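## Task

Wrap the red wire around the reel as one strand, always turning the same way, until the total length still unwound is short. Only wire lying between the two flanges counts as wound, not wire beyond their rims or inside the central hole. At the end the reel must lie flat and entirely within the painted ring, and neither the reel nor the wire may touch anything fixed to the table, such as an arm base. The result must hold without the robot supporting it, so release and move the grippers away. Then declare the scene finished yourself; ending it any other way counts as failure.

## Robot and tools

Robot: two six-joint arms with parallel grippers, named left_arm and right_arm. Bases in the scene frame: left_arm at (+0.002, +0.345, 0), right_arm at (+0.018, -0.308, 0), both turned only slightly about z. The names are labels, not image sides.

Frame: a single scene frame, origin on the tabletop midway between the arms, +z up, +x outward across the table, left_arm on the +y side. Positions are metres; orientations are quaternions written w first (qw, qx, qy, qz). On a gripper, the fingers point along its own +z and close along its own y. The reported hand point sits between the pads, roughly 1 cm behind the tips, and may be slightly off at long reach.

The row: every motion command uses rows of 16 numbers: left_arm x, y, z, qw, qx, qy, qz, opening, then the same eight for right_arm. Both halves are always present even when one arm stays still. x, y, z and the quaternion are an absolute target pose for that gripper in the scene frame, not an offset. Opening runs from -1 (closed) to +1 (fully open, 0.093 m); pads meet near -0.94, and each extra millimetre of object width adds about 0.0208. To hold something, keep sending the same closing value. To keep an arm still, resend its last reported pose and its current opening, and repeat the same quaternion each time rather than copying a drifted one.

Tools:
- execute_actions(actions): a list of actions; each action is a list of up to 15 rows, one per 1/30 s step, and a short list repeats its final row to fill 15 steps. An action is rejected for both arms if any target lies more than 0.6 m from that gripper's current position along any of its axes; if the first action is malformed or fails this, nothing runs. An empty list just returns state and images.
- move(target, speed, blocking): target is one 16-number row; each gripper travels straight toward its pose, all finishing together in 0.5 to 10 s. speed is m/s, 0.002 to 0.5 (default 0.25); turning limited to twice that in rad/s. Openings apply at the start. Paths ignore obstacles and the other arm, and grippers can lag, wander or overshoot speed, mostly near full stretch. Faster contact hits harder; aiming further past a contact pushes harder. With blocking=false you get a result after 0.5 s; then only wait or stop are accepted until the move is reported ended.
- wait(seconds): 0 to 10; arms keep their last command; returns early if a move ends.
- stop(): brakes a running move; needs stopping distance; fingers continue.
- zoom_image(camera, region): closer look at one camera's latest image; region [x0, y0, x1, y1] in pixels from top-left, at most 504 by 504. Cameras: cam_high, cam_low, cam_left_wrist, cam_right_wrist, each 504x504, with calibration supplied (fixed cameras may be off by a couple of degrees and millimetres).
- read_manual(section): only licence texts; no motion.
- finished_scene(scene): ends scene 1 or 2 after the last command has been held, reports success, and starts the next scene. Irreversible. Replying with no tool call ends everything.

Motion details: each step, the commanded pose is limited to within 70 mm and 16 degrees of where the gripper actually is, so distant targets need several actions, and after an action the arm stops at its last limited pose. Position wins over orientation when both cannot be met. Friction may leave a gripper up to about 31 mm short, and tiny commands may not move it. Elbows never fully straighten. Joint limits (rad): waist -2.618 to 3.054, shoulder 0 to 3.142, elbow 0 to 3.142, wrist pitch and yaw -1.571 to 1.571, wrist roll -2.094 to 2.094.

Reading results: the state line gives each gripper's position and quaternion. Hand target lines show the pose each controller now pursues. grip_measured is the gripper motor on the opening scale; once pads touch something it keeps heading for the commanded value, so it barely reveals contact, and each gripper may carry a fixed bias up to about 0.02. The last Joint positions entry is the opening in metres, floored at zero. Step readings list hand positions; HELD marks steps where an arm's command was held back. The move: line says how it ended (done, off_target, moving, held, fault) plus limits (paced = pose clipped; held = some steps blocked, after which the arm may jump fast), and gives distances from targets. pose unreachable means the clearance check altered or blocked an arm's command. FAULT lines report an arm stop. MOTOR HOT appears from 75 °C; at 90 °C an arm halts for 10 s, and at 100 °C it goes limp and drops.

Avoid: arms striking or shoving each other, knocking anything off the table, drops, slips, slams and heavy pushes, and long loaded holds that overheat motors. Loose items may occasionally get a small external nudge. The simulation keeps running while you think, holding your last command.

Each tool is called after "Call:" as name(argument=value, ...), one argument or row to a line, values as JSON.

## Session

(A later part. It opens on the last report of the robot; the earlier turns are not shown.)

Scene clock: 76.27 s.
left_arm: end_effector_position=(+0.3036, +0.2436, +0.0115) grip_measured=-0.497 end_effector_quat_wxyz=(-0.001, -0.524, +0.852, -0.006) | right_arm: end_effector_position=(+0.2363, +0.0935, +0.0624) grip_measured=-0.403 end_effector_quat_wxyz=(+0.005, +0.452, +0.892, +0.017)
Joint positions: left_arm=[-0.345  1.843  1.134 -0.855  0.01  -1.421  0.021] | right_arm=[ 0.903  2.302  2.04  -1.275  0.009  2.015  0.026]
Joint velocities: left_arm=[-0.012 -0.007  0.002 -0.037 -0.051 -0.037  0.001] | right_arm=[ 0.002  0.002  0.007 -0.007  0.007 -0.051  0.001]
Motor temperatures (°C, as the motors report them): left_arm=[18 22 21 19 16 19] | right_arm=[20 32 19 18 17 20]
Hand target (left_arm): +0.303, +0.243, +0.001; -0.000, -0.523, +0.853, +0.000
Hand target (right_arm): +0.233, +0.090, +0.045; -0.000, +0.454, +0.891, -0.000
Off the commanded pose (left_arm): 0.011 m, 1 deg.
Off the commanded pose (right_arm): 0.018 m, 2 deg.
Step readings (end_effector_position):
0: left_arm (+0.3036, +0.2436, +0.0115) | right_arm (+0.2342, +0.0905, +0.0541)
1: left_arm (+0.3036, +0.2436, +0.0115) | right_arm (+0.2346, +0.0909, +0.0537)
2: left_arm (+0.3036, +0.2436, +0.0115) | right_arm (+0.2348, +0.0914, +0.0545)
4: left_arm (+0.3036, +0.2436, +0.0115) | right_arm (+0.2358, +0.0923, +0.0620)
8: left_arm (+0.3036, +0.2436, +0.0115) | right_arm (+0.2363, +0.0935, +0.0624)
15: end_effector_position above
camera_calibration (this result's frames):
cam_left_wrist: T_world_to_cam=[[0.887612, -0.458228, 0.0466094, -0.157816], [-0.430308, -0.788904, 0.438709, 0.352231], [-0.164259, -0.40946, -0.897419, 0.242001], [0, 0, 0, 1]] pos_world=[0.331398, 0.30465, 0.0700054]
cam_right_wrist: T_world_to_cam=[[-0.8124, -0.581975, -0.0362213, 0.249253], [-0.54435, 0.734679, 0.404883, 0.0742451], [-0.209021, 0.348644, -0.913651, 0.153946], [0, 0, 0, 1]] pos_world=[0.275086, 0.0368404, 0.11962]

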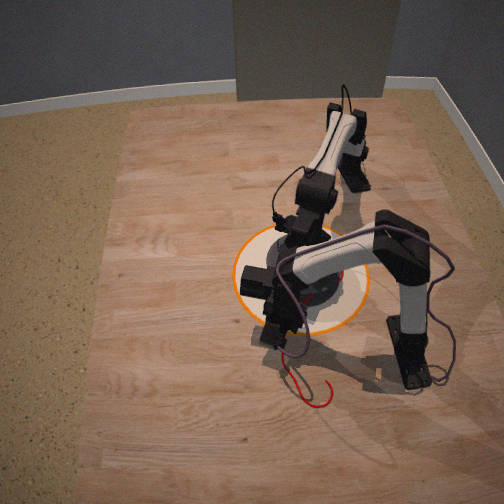

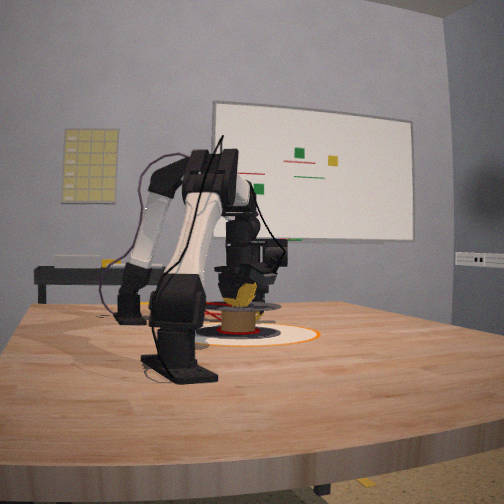

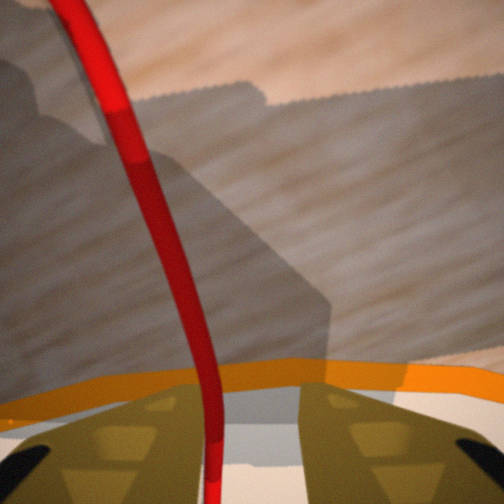

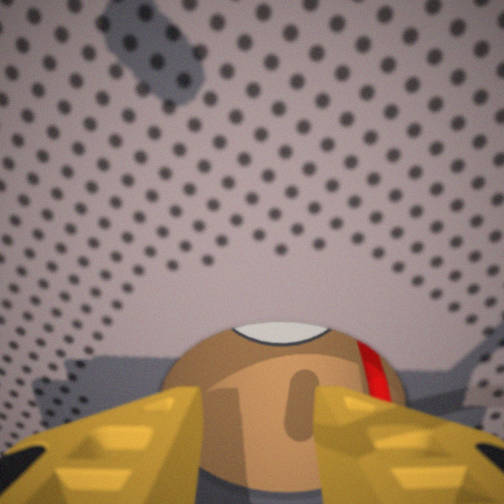

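Call:
move(
  target=[0.303, 0.243, 0.001, 0.0, 0.5225, -0.8526, 0.0, -0.5, 0.234, 0.091, 0.045, 0.0, -0.391, 0.921, 0.0, -0.4],
  speed=0.3,
)

Scene clock: 80.07 s.
left_arm: end_effector_position=(+0.3036, +0.2436, +0.0115) grip_measured=-0.497 end_effector_quat_wxyz=(-0.001, -0.524, +0.852, -0.006) | right_arm: end_effector_position=(+0.2354, +0.0942, +0.0624) grip_measured=-0.403 end_effector_quat_wxyz=(+0.014, -0.387, +0.922, +0.010)
Joint positions: left_arm=[-0.345  1.843  1.134 -0.855  0.01  -1.421  0.021] | right_arm=[ 0.903  2.302  2.04  -1.274  0.002  0.282  0.026]
Joint velocities: left_arm=[-0.012  0.002 -0.002 -0.066  0.051  0.007 -0.   ] | right_arm=[ 0.022 -0.012 -0.002  0.007 -0.037 -0.081 -0.001]
Motor temperatures (°C, as the motors report them): left_arm=[18 22 21 19 16 19] | right_arm=[20 32 19 18 17 20]
Hand target (left_arm): +0.303, +0.243, +0.001; -0.000, -0.523, +0.853, +0.000
Hand target (right_arm): +0.234, +0.090, +0.046; -0.000, -0.391, +0.921, +0.000
Off the commanded pose (left_arm): 0.011 m, 1 deg.
Off the commanded pose (right_arm): 0.018 m, 2 deg.
move: off_target (left_arm, right_arm)
camera_calibration (this result's frames):
cam_left_wrist: T_world_to_cam=[[0.887612, -0.458228, 0.0466094, -0.157816], [-0.430308, -0.788904, 0.438709, 0.352231], [-0.164259, -0.40946, -0.897419, 0.242001], [0, 0, 0, 1]] pos_world=[0.331398, 0.30465, 0.0700054]
cam_right_wrist: T_world_to_cam=[[0.706845, -0.707306, -0.00943616, -0.0985734], [-0.655631, -0.660095, 0.366638, 0.233254], [-0.265554, -0.252969, -0.930316, 0.224553], [0, 0, 0, 1]] pos_world=[0.282235, 0.141053, 0.122455]

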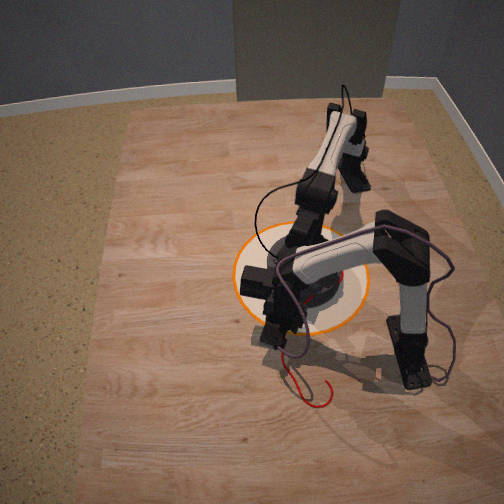

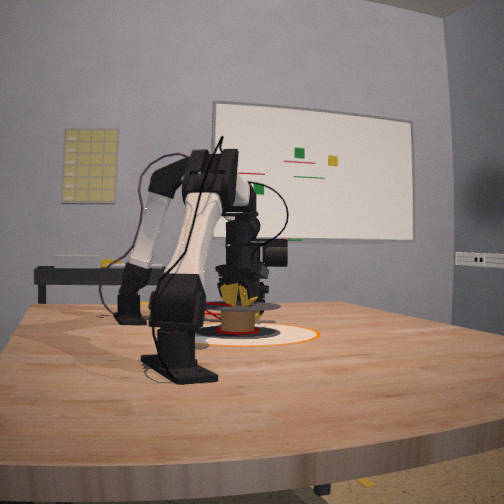

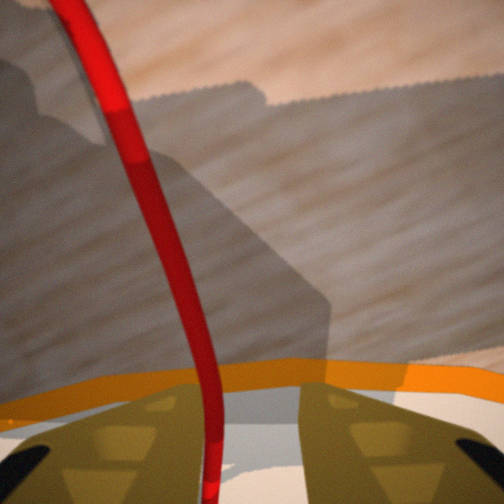

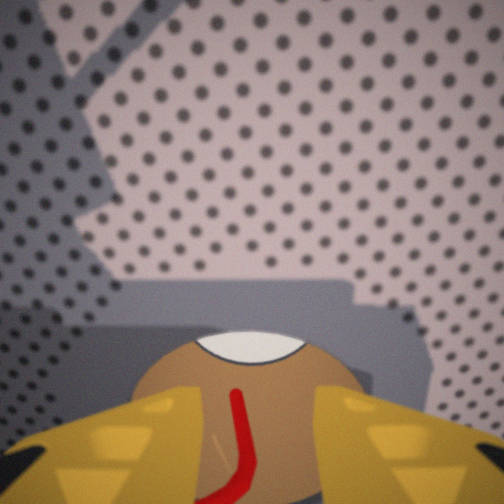

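Call:
move(
  target=[0.303, 0.243, 0.02, 0.0, 0.5225, -0.8526, 0.0, 0.0, 0.234, 0.088, 0.12, 0.0, -0.391, 0.921, 0.0, -1],
  speed=0.2,
)

Call:
move(
  target=[0.27, 0.17, 0.16, 0.0, 0.5225, -0.8526, 0.0, 1.0, 0.22, -0.17, 0.13, 0.0, -0.391, 0.921, 0.0, -1],
  speed=0.35,
)

Scene clock: 84.33 s.
left_arm: end_effector_position=(+0.2997, +0.2449, +0.0128) grip_measured=-0.002 end_effector_quat_wxyz=(-0.008, -0.524, +0.852, +0.001) | right_arm: end_effector_position=(+0.2331, +0.0899, +0.1207) grip_measured=-0.999 end_effector_quat_wxyz=(+0.004, -0.391, +0.921, +0.002)
Joint positions: left_arm=[-0.345  1.843  1.14  -0.88   0.011 -1.421  0.045] | right_arm=[ 0.903  2.349  2.356 -1.569  0.002  0.274  0.   ]
Joint velocities: left_arm=[-0.002 -0.017  0.022  0.022 -0.022  0.007  0.   ] | right_arm=[-0.002 -0.002  0.002 -0.095 -0.007  0.007  0.   ]
Motor temperatures (°C, as the motors report them): left_arm=[18 22 21 19 16 19] | right_arm=[20 33 20 18 17 20]
Hand target (left_arm): +0.303, +0.243, +0.020; +0.000, -0.523, +0.853, -0.000
Hand target (right_arm): +0.235, +0.089, +0.120; +0.000, -0.391, +0.921, +0.000
Off the commanded pose (left_arm): 0.008 m, 1 deg.
Off the commanded pose (right_arm): 0.002 m, 1 deg.
move: done
camera_calibration (this result's frames):
cam_left_wrist: T_world_to_cam=[[0.888301, -0.458439, 0.0274723, -0.153784], [-0.422115, -0.791422, 0.44212, 0.349061], [-0.180943, -0.404332, -0.896535, 0.24676], [0, 0, 0, 1]] pos_world=[0.328599, 0.305527, 0.0711271]
cam_right_wrist: T_world_to_cam=[[0.711883, -0.702296, -0.00169027, -0.101993], [-0.64612, -0.655879, 0.390322, 0.202033], [-0.27523, -0.276771, -0.920677, 0.280351], [0, 0, 0, 1]] pos_world=[0.280306, 0.138473, 0.179082]

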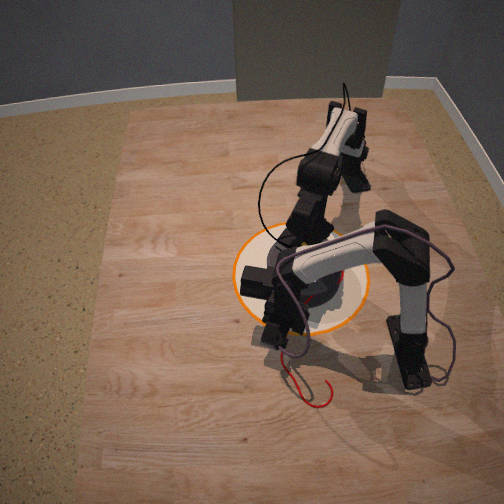

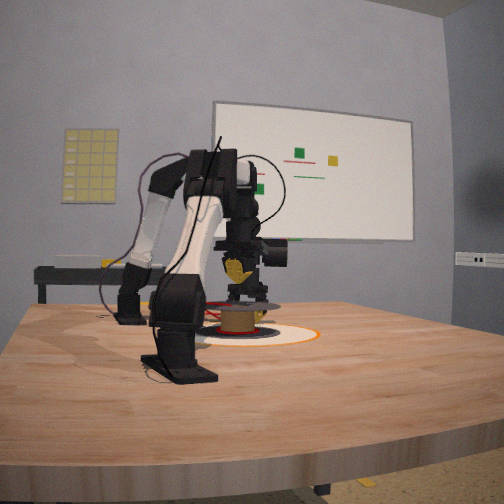

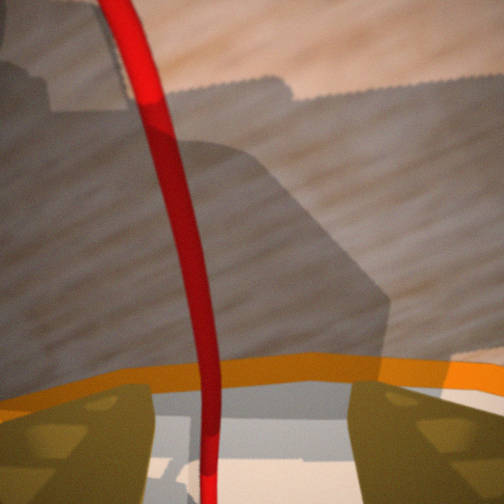

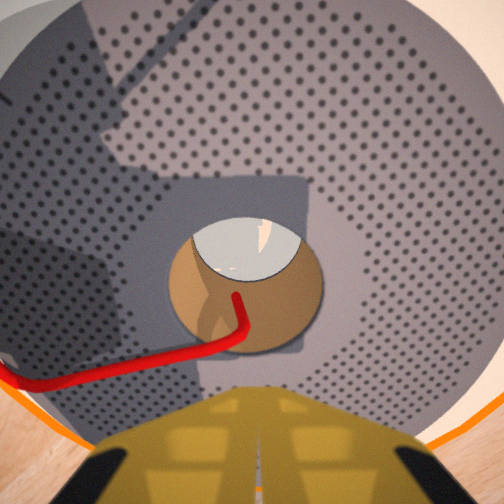

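Scene clock: 85.80 s.
left_arm: end_effector_position=(+0.2693, +0.1705, +0.1559) grip_measured=+0.991 end_effector_quat_wxyz=(-0.005, -0.522, +0.853, -0.002) | right_arm: end_effector_position=(+0.2205, -0.1671, +0.1363) grip_measured=-0.999 end_effector_quat_wxyz=(-0.004, -0.391, +0.920, +0.002)
Joint positions: left_arm=[-0.6    1.753  1.613 -1.431  0.01  -1.67   0.093] | right_arm=[ 0.431  1.479  1.248 -1.347 -0.005 -0.199  0.   ]
Joint velocities: left_arm=[-0.002 -0.002  0.002  0.022  0.007 -0.051 -0.001] | right_arm=[-0.007  0.007  0.002 -0.066  0.022 -0.081  0.   ]
Motor temperatures (°C, as the motors report them): left_arm=[18 23 21 19 16 19] | right_arm=[20 32 19 18 17 20]
Hand target (left_arm): +0.269, +0.171, +0.160; -0.001, -0.522, +0.853, +0.001
Hand target (right_arm): +0.219, -0.168, +0.134; -0.002, -0.390, +0.921, +0.009
Off the commanded pose (left_arm): 0.004 m, 1 deg.
Off the commanded pose (right_arm): 0.007 m, 0 deg.
move: done
camera_calibration (this result's frames):
cam_left_wrist: T_world_to_cam=[[0.885543, -0.46312, 0.0365167, -0.164581], [-0.430328, -0.788143, 0.440054, 0.216099], [-0.175017, -0.405401, -0.897228, 0.338186], [0, 0, 0, 1]] pos_world=[0.297925, 0.231198, 0.214345]
cam_right_wrist: T_world_to_cam=[[0.712633, -0.701496, -0.00761849, -0.272794], [-0.639566, -0.654105, 0.403858, 0.0162459], [-0.288288, -0.28293, -0.91479, 0.22109], [0, 0, 0, 1]] pos_world=[0.26853, -0.118184, 0.193611]

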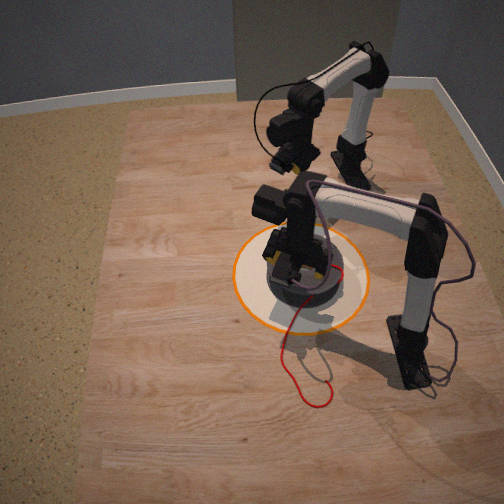

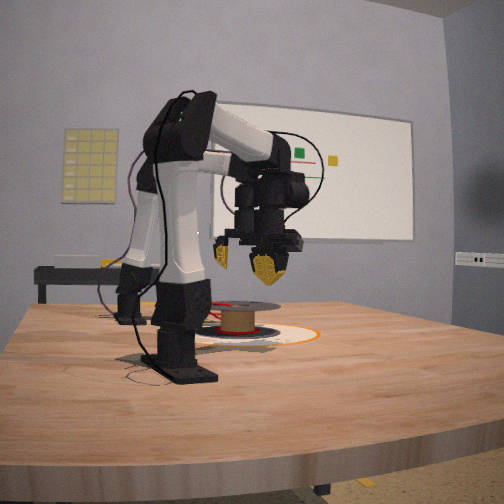

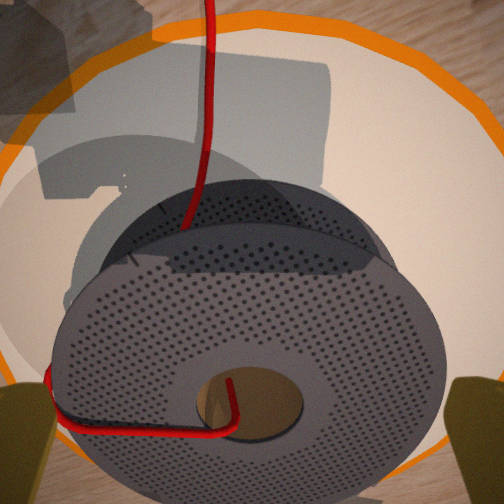

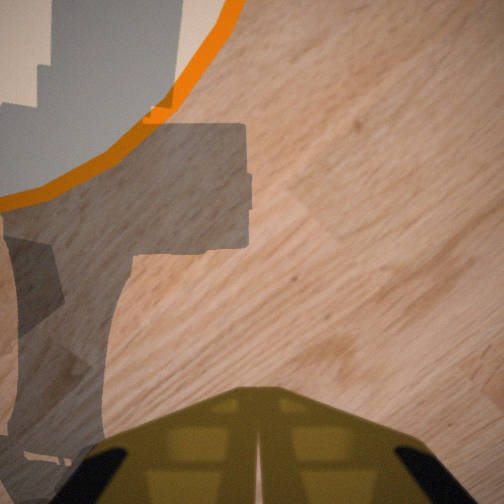

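Call:
move(
  target=[0.21, 0.15, 0.15, 0.0, 0.216, 0.976, 0.0, 1.0, 0.22, -0.17, 0.13, 0.0, -0.391, 0.921, 0.0, -1],
  speed=0.45,
)

Call:
move(
  target=[0.1705, 0.111, 0.105, 0.0, 0.834, 0.552, 0.0, 1.0, 0.22, -0.17, 0.13, 0.0, -0.391, 0.921, 0.0, -1],
  speed=0.45,
)

Scene clock: 90.23 s.
left_arm: end_effector_position=(+0.2100, +0.1518, +0.1469) grip_measured=+0.991 end_effector_quat_wxyz=(-0.015, +0.209, +0.978, +0.005) | right_arm: end_effector_position=(+0.2202, -0.1673, +0.1323) grip_measured=-0.999 end_effector_quat_wxyz=(-0.005, -0.392, +0.920, +0.002)
Joint positions: left_arm=[-0.771  1.642  1.451 -1.41   0.007 -0.322  0.093] | right_arm=[ 0.431  1.479  1.232 -1.332 -0.006 -0.201  0.   ]
Joint velocities: left_arm=[-0.007  0.012 -0.012  0.007  0.022  0.037  0.001] | right_arm=[ 0.017  0.002  0.002 -0.037 -0.007 -0.051  0.   ]
Motor temperatures (°C, as the motors report them): left_arm=[18 23 21 19 16 19] | right_arm=[20 32 19 18 17 20]
Hand target (left_arm): +0.210, +0.152, +0.150; -0.001, +0.216, +0.976, +0.001
Hand target (right_arm): +0.220, -0.170, +0.130; -0.000, -0.391, +0.921, -0.000
Off the commanded pose (left_arm): 0.004 m, 2 deg.
Off the commanded pose (right_arm): 0.004 m, 1 deg.
move: done
camera_calibration (this result's frames):
cam_left_wrist: T_world_to_cam=[[-0.416644, -0.908406, 0.0347381, 0.220914], [-0.801057, 0.384937, 0.458401, 0.076906], [-0.429786, 0.163163, -0.888066, 0.277935], [0, 0, 0, 1]] pos_world=[0.273101, 0.125727, 0.203897]
cam_right_wrist: T_world_to_cam=[[0.714223, -0.69987, -0.00829556, -0.272681], [-0.637474, -0.65535, 0.405147, 0.016682], [-0.288986, -0.284077, -0.914214, 0.217228], [0, 0, 0, 1]] pos_world=[0.268165, -0.118199, 0.189573]

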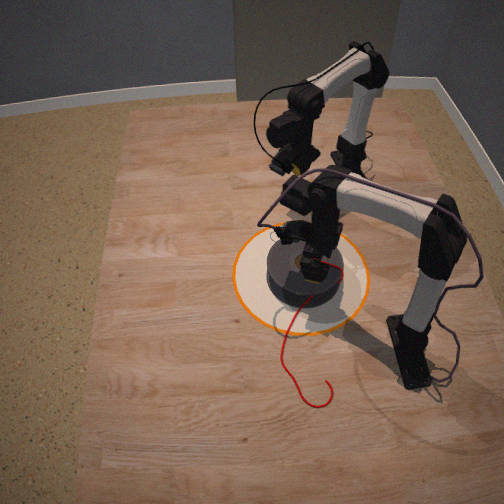

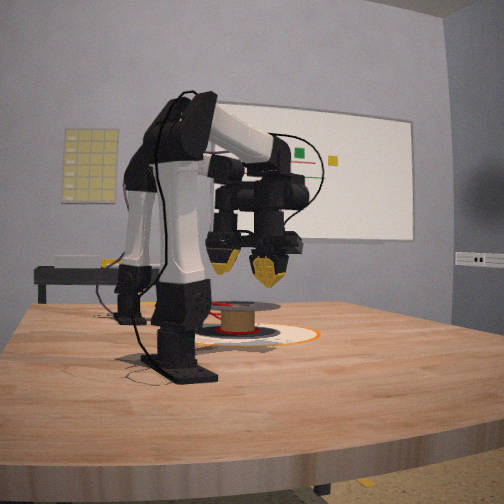

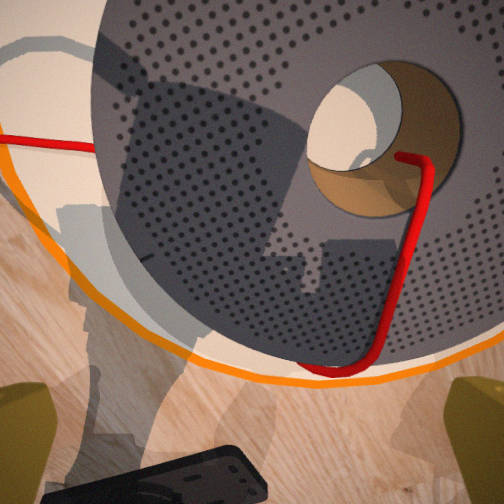

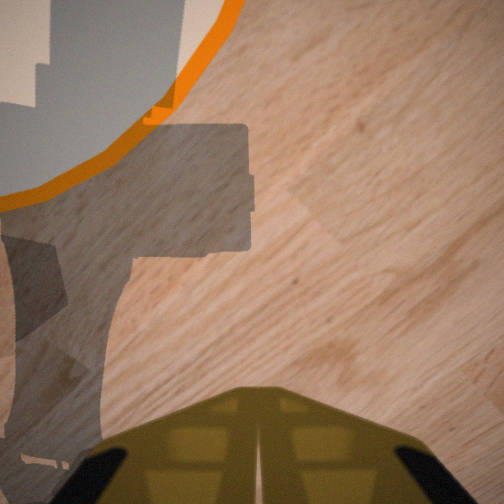

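Scene clock: 92.67 s.
left_arm: end_effector_position=(+0.1706, +0.1131, +0.1065) grip_measured=+0.991 end_effector_quat_wxyz=(-0.007, +0.830, +0.558, -0.003) | right_arm: end_effector_position=(+0.2202, -0.1673, +0.1323) grip_measured=-0.999 end_effector_quat_wxyz=(-0.005, -0.392, +0.920, +0.002)
Joint positions: left_arm=[-0.967  1.642  1.291 -1.233  0.005  1.02   0.093] | right_arm=[ 0.431  1.479  1.232 -1.332 -0.006 -0.201  0.   ]
Joint velocities: left_arm=[-0.002 -0.002  0.007  0.022 -0.081 -0.007  0.   ] | right_arm=[-0.012 -0.002 -0.007  0.007  0.007  0.037  0.   ]
Motor temperatures (°C, as the motors report them): left_arm=[18 23 21 19 16 19] | right_arm=[20 31 19 18 17 20]
Hand target (left_arm): +0.170, +0.112, +0.105; -0.001, +0.834, +0.552, -0.000
Hand target (right_arm): +0.220, -0.170, +0.130; -0.000, -0.391, +0.920, -0.000
Off the commanded pose (left_arm): 0.003 m, 1 deg.
Off the commanded pose (right_arm): 0.004 m, 1 deg.
move: done
camera_calibration (this result's frames):
cam_left_wrist: T_world_to_cam=[[-0.921063, 0.386025, 0.0512681, 0.10863], [0.368792, 0.822417, 0.433154, -0.167681], [0.125044, 0.417869, -0.899861, 0.109256], [0, 0, 0, 1]] pos_world=[0.148233, 0.0503156, 0.165377]
cam_right_wrist: T_world_to_cam=[[0.714225, -0.699868, -0.00822326, -0.272708], [-0.637601, -0.655437, 0.404804, 0.0168239], [-0.288699, -0.283878, -0.914366, 0.217255], [0, 0, 0, 1]] pos_world=[0.268223, -0.118159, 0.189597]

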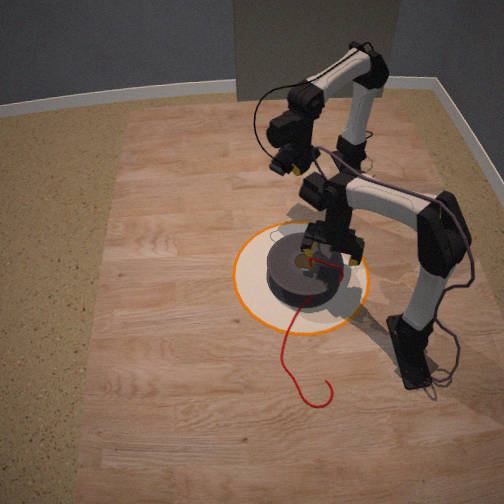

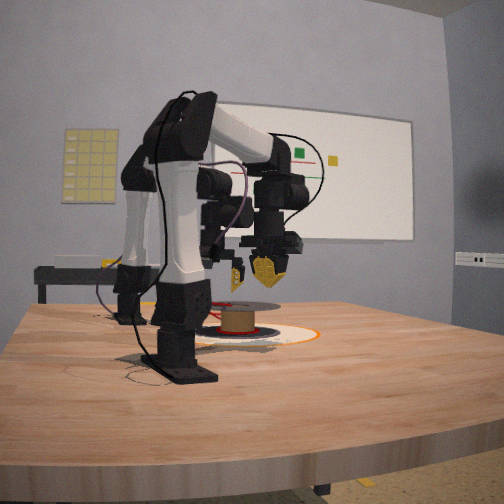

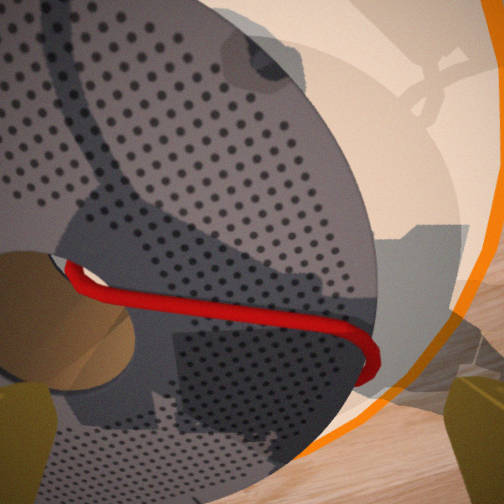

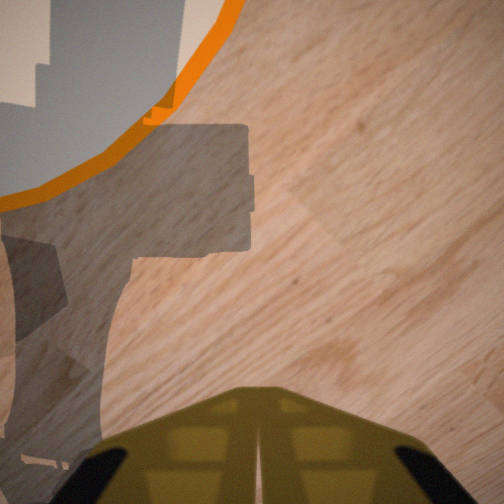

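Call:
move(
  target=[0.1726, 0.128, 0.095, 0.0, 0.879, 0.477, 0.0, 1.0, 0.22, -0.17, 0.13, 0.0, -0.391, 0.921, 0.0, -1],
  speed=0.15,
)

Scene clock: 95.23 s.
left_arm: end_effector_position=(+0.1697, +0.1264, +0.0924) grip_measured=+0.991 end_effector_quat_wxyz=(-0.013, +0.879, +0.476, -0.005) | right_arm: end_effector_position=(+0.2202, -0.1673, +0.1323) grip_measured=-0.999 end_effector_quat_wxyz=(-0.005, -0.392, +0.920, +0.002)
Joint positions: left_arm=[-0.941  1.621  1.211 -1.189  0.005  1.236  0.093] | right_arm=[ 0.431  1.479  1.232 -1.332 -0.006 -0.201  0.   ]
Joint velocities: left_arm=[-0.002 -0.017  0.007  0.095  0.007 -0.022 -0.   ] | right_arm=[ 0.007 -0.007 -0.022  0.007 -0.037 -0.022  0.   ]
Motor temperatures (°C, as the motors report them): left_arm=[18 24 21 19 16 19] | right_arm=[20 31 19 18 17 20]
Hand target (left_arm): +0.173, +0.128, +0.095; -0.000, +0.879, +0.477, +0.000
Hand target (right_arm): +0.220, -0.170, +0.130; -0.000, -0.391, +0.920, -0.000
Off the commanded pose (left_arm): 0.004 m, 2 deg.
Off the commanded pose (right_arm): 0.004 m, 1 deg.
move: done
camera_calibration (this result's frames):
cam_left_wrist: T_world_to_cam=[[-0.830992, 0.552441, 0.065283, 0.0657693], [0.522108, 0.734047, 0.434257, -0.187116], [0.19198, 0.394949, -0.89842, 0.0824652], [0, 0, 0, 1]] pos_world=[0.136517, 0.0684487, 0.151051]
cam_right_wrist: T_world_to_cam=[[0.714225, -0.699868, -0.00822326, -0.272708], [-0.637601, -0.655437, 0.404804, 0.0168239], [-0.288699, -0.283878, -0.914366, 0.217255], [0, 0, 0, 1]] pos_world=[0.268223, -0.118159, 0.189597]

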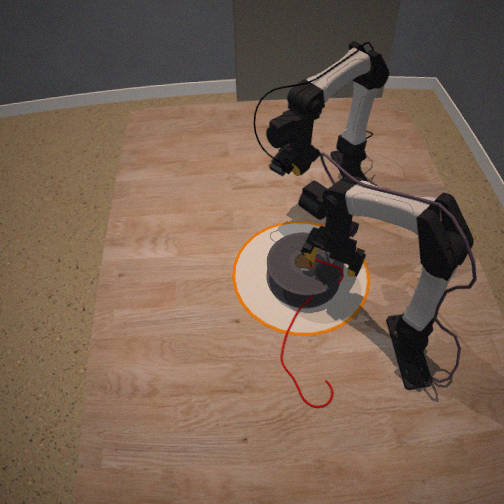

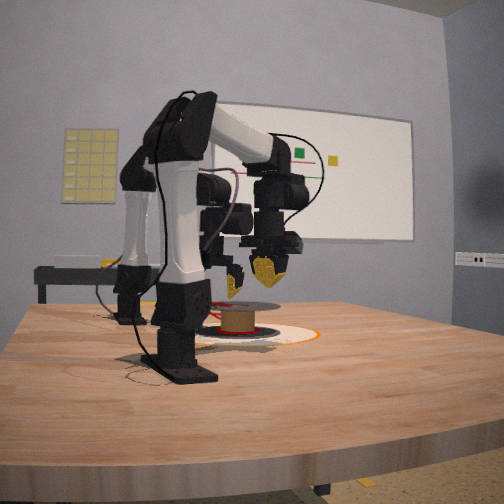

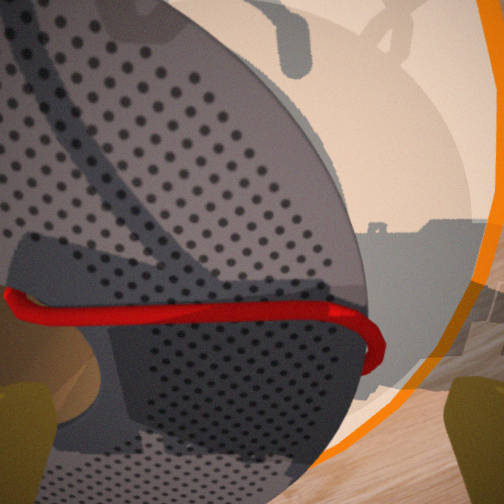

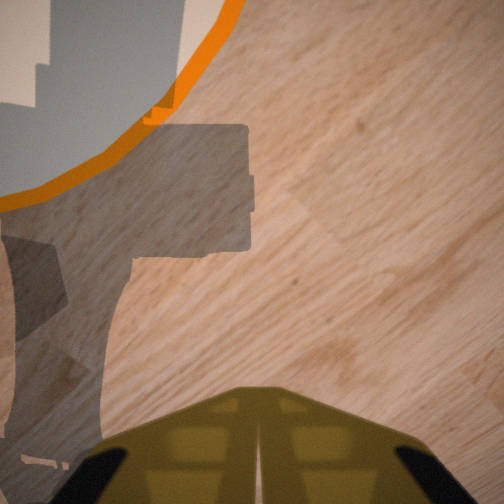

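Call:
move(
  target=[0.182, 0.134, 0.082, 0.0, 0.863, 0.5045, 0.0, 1.0, 0.22, -0.17, 0.13, 0.0, -0.391, 0.921, 0.0, -1],
  speed=0.08,
)

Scene clock: 98.20 s.
left_arm: end_effector_position=(+0.1796, +0.1323, +0.0830) grip_measured=+0.991 end_effector_quat_wxyz=(-0.007, +0.866, +0.499, -0.004) | right_arm: end_effector_position=(+0.2202, -0.1673, +0.1323) grip_measured=-0.999 end_effector_quat_wxyz=(-0.005, -0.392, +0.920, +0.002)
Joint positions: left_arm=[-0.899  1.621  1.174 -1.138  0.005  1.224  0.093] | right_arm=[ 0.431  1.479  1.232 -1.332 -0.006 -0.201  0.   ]
Joint velocities: left_arm=[ 0.032  0.002 -0.007 -0.051  0.051 -0.007 -0.   ] | right_arm=[-0.002  0.002  0.002  0.051  0.066  0.007  0.   ]
Motor temperatures (°C, as the motors report them): left_arm=[18 24 21 19 16 19] | right_arm=[20 30 19 18 17 20]
Hand target (left_arm): +0.182, +0.134, +0.082; +0.000, +0.863, +0.505, -0.000
Hand target (right_arm): +0.220, -0.170, +0.130; -0.000, -0.391, +0.920, -0.000
Off the commanded pose (left_arm): 0.003 m, 1 deg.
Off the commanded pose (right_arm): 0.004 m, 1 deg.
move: done
camera_calibration (this result's frames):
cam_left_wrist: T_world_to_cam=[[-0.85944, 0.508555, 0.0522951, 0.0833088], [0.47885, 0.764943, 0.430772, -0.188556], [0.179069, 0.395264, -0.900944, 0.0723516], [0, 0, 0, 1]] pos_world=[0.148933, 0.0732692, 0.142053]
cam_right_wrist: T_world_to_cam=[[0.714225, -0.699868, -0.00822326, -0.272708], [-0.637601, -0.655437, 0.404804, 0.0168239], [-0.288699, -0.283878, -0.914366, 0.217255], [0, 0, 0, 1]] pos_world=[0.268223, -0.118159, 0.189597]

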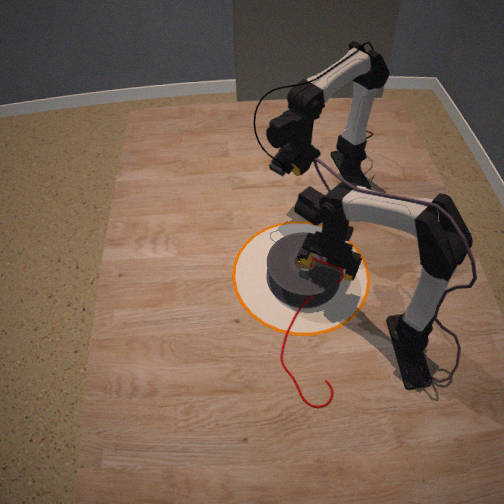

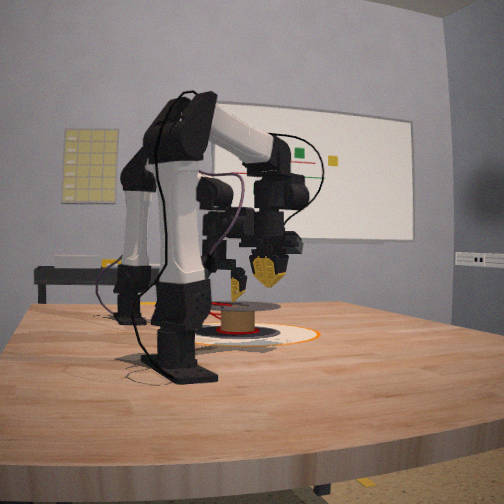

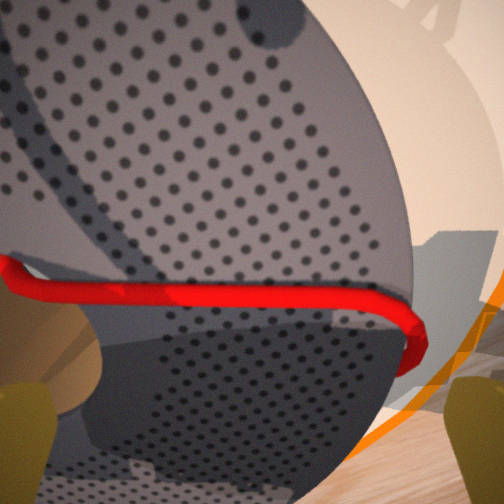

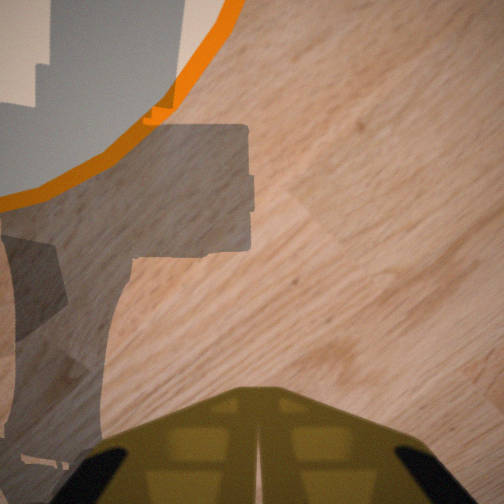

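Call:
move(
  target=[0.174, 0.137, 0.074, 0.0, 0.863, 0.5045, 0.0, 1.0, 0.22, -0.17, 0.13, 0.0, -0.391, 0.921, 0.0, -1],
  speed=0.05,
)

Scene clock: 99.83 s.
left_arm: end_effector_position=(+0.1768, +0.1357, +0.0725) grip_measured=+0.991 end_effector_quat_wxyz=(-0.006, +0.864, +0.504, -0.003) | right_arm: end_effector_position=(+0.2202, -0.1673, +0.1323) grip_measured=-0.999 end_effector_quat_wxyz=(-0.005, -0.392, +0.920, +0.002)
Joint positions: left_arm=[-0.899  1.612  1.122 -1.093  0.005  1.214  0.093] | right_arm=[ 0.431  1.479  1.232 -1.332 -0.006 -0.201  0.   ]
Joint velocities: left_arm=[-0.012  0.007  0.002  0.051  0.007 -0.051  0.   ] | right_arm=[-0.002 -0.007 -0.017 -0.051  0.022 -0.022  0.   ]
Motor temperatures (°C, as the motors report them): left_arm=[18 24 21 19 16 19] | right_arm=[20 30 19 18 17 20]
Hand target (left_arm): +0.174, +0.137, +0.074; -0.000, +0.863, +0.505, -0.000
Hand target (right_arm): +0.220, -0.170, +0.130; -0.000, -0.391, +0.920, -0.000
Off the commanded pose (left_arm): 0.003 m, 1 deg.
Off the commanded pose (right_arm): 0.004 m, 1 deg.
move: done
camera_calibration (this result's frames):
cam_left_wrist: T_world_to_cam=[[-0.864496, 0.500061, 0.0508585, 0.0818583], [0.470785, 0.770103, 0.430468, -0.184512], [0.176094, 0.396081, -0.901172, 0.0625066], [0, 0, 0, 1]] pos_world=[0.146625, 0.0764017, 0.131593]
cam_right_wrist: T_world_to_cam=[[0.714225, -0.699868, -0.00822326, -0.272708], [-0.637601, -0.655437, 0.404804, 0.0168239], [-0.288699, -0.283878, -0.914366, 0.217255], [0, 0, 0, 1]] pos_world=[0.268223, -0.118159, 0.189597]

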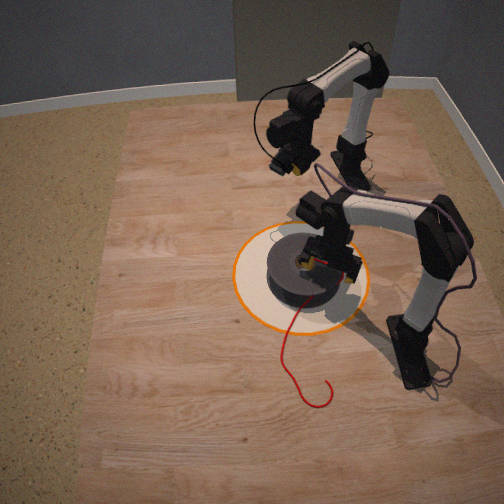

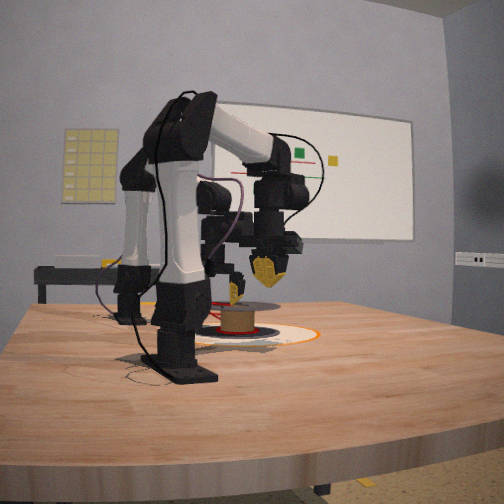

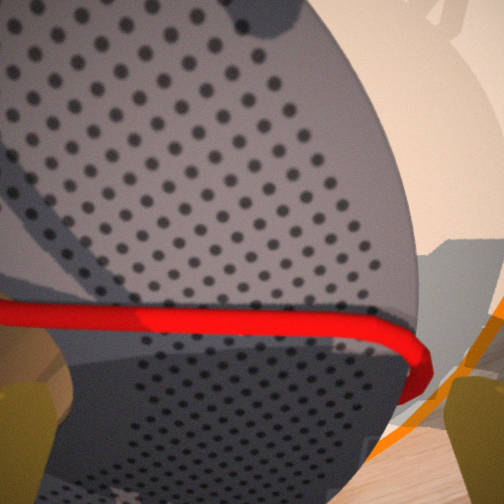

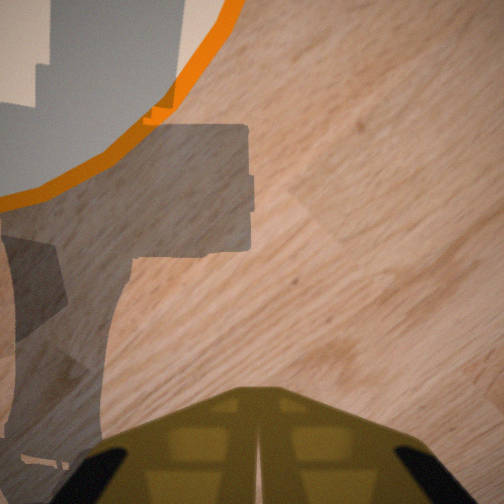

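Call:
move(
  target=[0.175, 0.1365, 0.048, 0.0, 0.863, 0.5045, 0.0, 1.0, 0.22, -0.17, 0.13, 0.0, -0.391, 0.921, 0.0, -1],
  speed=0.04,
)

Call:
zoom_image(
  camera="cam_low",
  region=[170, 250, 330, 360],
)

Scene clock: 101.03 s.
left_arm: end_effector_position=(+0.1801, +0.1319, +0.0563) grip_measured=+0.991 end_effector_quat_wxyz=(+0.014, +0.864, +0.504, +0.000) | right_arm: end_effector_position=(+0.2202, -0.1673, +0.1323) grip_measured=-0.999 end_effector_quat_wxyz=(-0.005, -0.392, +0.920, +0.002)
Joint positions: left_arm=[-0.899  1.612  1.054 -0.985  0.004  1.213  0.093] | right_arm=[ 0.431  1.479  1.232 -1.332 -0.006 -0.201  0.   ]
Joint velocities: left_arm=[-0.002  0.007 -0.012 -0.037 -0.007  0.007 -0.   ] | right_arm=[ 0.017  0.002  0.027 -0.051  0.007 -0.051  0.   ]
Motor temperatures (°C, as the motors report them): left_arm=[18 24 21 19 16 19] | right_arm=[20 30 19 18 17 20]
Hand target (left_arm): +0.175, +0.137, +0.048; +0.000, +0.863, +0.505, +0.000
Hand target (right_arm): +0.220, -0.170, +0.130; -0.000, -0.391, +0.920, -0.000
Off the commanded pose (left_arm): 0.011 m, 2 deg.
Off the commanded pose (right_arm): 0.004 m, 1 deg.
move: off_target (left_arm)
camera_calibration (this result's frames):
cam_left_wrist: T_world_to_cam=[[-0.865906, 0.500045, 0.0127452, 0.0898376], [0.458727, 0.783682, 0.418821, -0.175082], [0.199441, 0.368506, -0.907979, 0.0485887], [0, 0, 0, 1]] pos_world=[0.148415, 0.0743803, 0.1163]
cam_right_wrist: T_world_to_cam=[[0.714225, -0.699868, -0.00822326, -0.272708], [-0.637601, -0.655437, 0.404804, 0.0168239], [-0.288699, -0.283878, -0.914366, 0.217255], [0, 0, 0, 1]] pos_world=[0.268223, -0.118159, 0.189597]

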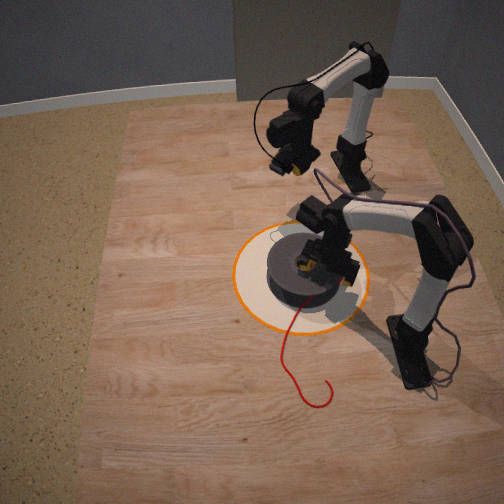

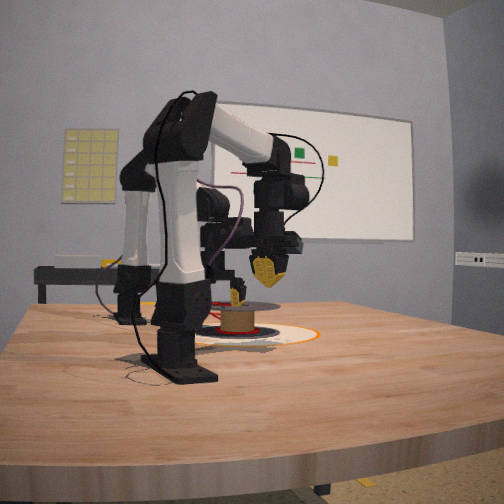

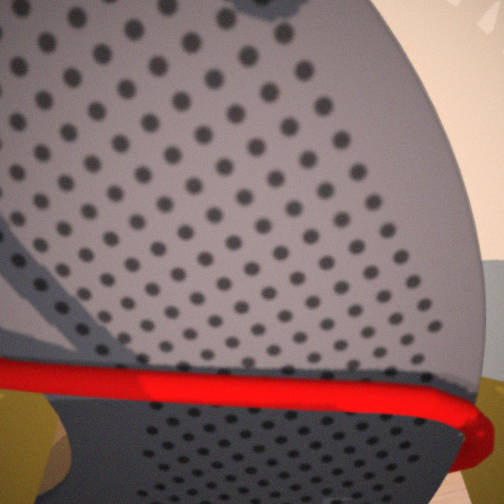

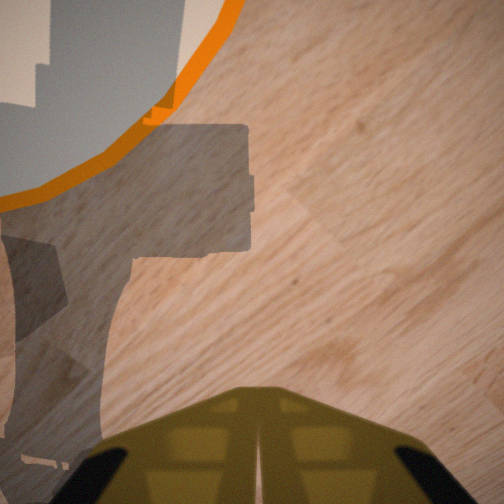

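Region (170, 250, 330, 360) of cam_low's 504x504 image, scaled by 3.150, with more detail than that image has; it fills the top 346 rows of this view, and the rest is white.

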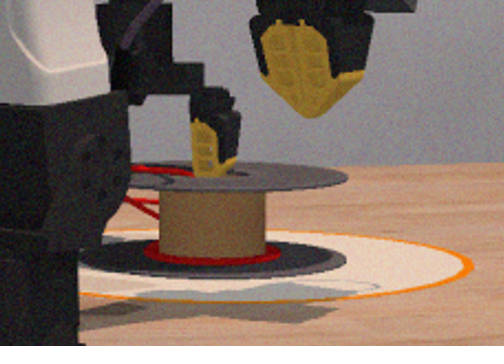

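Call:
execute_actions(
  actions=[
    [[0.178,0.134,0.055,0,0.863,0.5045,0,0.45,0.22,-0.17,0.13,0,-0.391,0.921,0,-1]],
    [[0.178,0.134,0.055,0,0.863,0.5045,0,0.45,0.22,-0.17,0.13,0,-0.391,0.921,0,-1]],
  ],
)

Scene clock: 102.43 s.
left_arm: end_effector_position=(+0.1795, +0.1319, +0.0566) grip_measured=+0.558 end_effector_quat_wxyz=(+0.013, +0.864, +0.504, -0.000) | right_arm: end_effector_position=(+0.2202, -0.1673, +0.1323) grip_measured=-0.999 end_effector_quat_wxyz=(-0.005, -0.392, +0.920, +0.002)
Joint positions: left_arm=[-0.9    1.612  1.056 -0.989  0.005  1.212  0.072] | right_arm=[ 0.431  1.479  1.232 -1.332 -0.006 -0.201  0.   ]
Joint velocities: left_arm=[-0.017  0.002 -0.007 -0.037 -0.066 -0.022 -0.002] | right_arm=[ 0.017 -0.002  0.017 -0.037 -0.051 -0.007  0.   ]
Motor temperatures (°C, as the motors report them): left_arm=[18 24 22 19 16 19] | right_arm=[20 30 19 18 17 20]
Hand target (left_arm): +0.178, +0.134, +0.055; +0.000, +0.863, +0.505, +0.000
Hand target (right_arm): +0.220, -0.170, +0.130; -0.000, -0.391, +0.920, -0.000
Off the commanded pose (left_arm): 0.003 m, 1 deg.
Off the commanded pose (right_arm): 0.004 m, 1 deg.
Step readings (end_effector_position; steps 1 to 15: 1st action; 16 to 30: 2nd action):
0: left_arm (+0.1801, +0.1319, +0.0563) | right_arm (+0.2202, -0.1673, +0.1323)
1: left_arm (+0.1802, +0.1317, +0.0563) | right_arm (+0.2202, -0.1673, +0.1323)
2: left_arm (+0.1796, +0.1318, +0.0564) | right_arm (+0.2202, -0.1673, +0.1323)
4: left_arm (+0.1795, +0.1319, +0.0566) | right_arm (+0.2202, -0.1673, +0.1323)
8: left_arm (+0.1795, +0.1319, +0.0566) | right_arm (+0.2202, -0.1673, +0.1323)
15: left_arm (+0.1795, +0.1319, +0.0566) | right_arm (+0.2202, -0.1673, +0.1323)
16: left_arm (+0.1795, +0.1319, +0.0566) | right_arm (+0.2202, -0.1673, +0.1323)
17: left_arm (+0.1795, +0.1319, +0.0566) | right_arm (+0.2202, -0.1673, +0.1323)
19: left_arm (+0.1795, +0.1319, +0.0566) | right_arm (+0.2202, -0.1673, +0.1323)
23: left_arm (+0.1795, +0.1319, +0.0566) | right_arm (+0.2202, -0.1673, +0.1323)
30: end_effector_position above
camera_calibration (this result's frames):
cam_left_wrist: T_world_to_cam=[[-0.865857, 0.500057, 0.0152974, 0.0891309], [0.459742, 0.783247, 0.418524, -0.175124], [0.197304, 0.369415, -0.908077, 0.0492677], [0, 0, 0, 1]] pos_world=[0.147966, 0.0743945, 0.116669]
cam_right_wrist: T_world_to_cam=[[0.714225, -0.699868, -0.00822326, -0.272708], [-0.637601, -0.655437, 0.404804, 0.0168239], [-0.288699, -0.283878, -0.914366, 0.217255], [0, 0, 0, 1]] pos_world=[0.268223, -0.118159, 0.189597]

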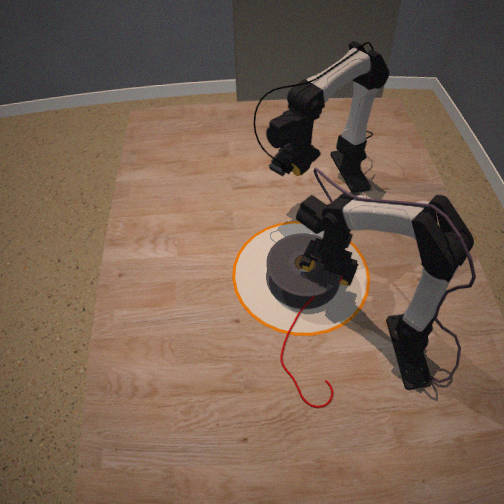

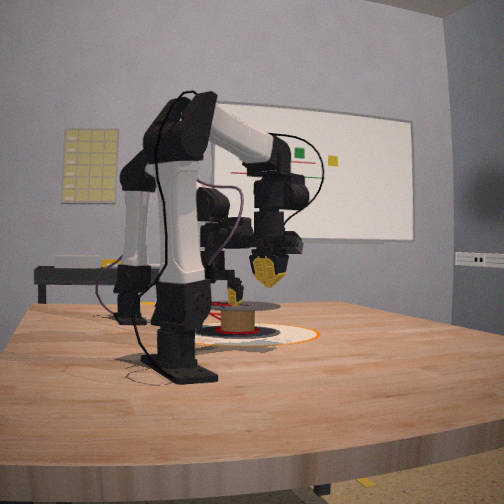

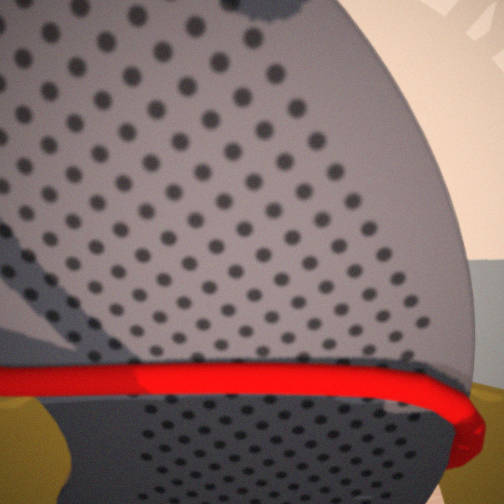

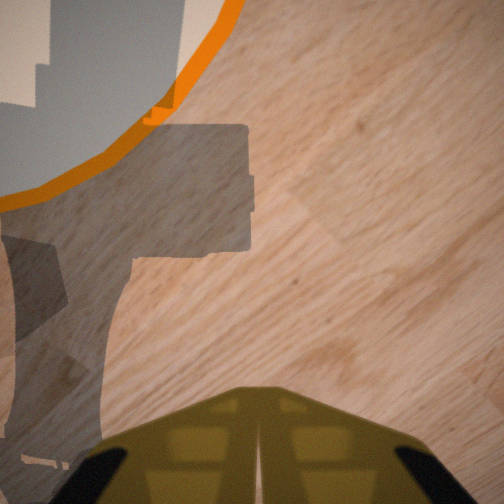

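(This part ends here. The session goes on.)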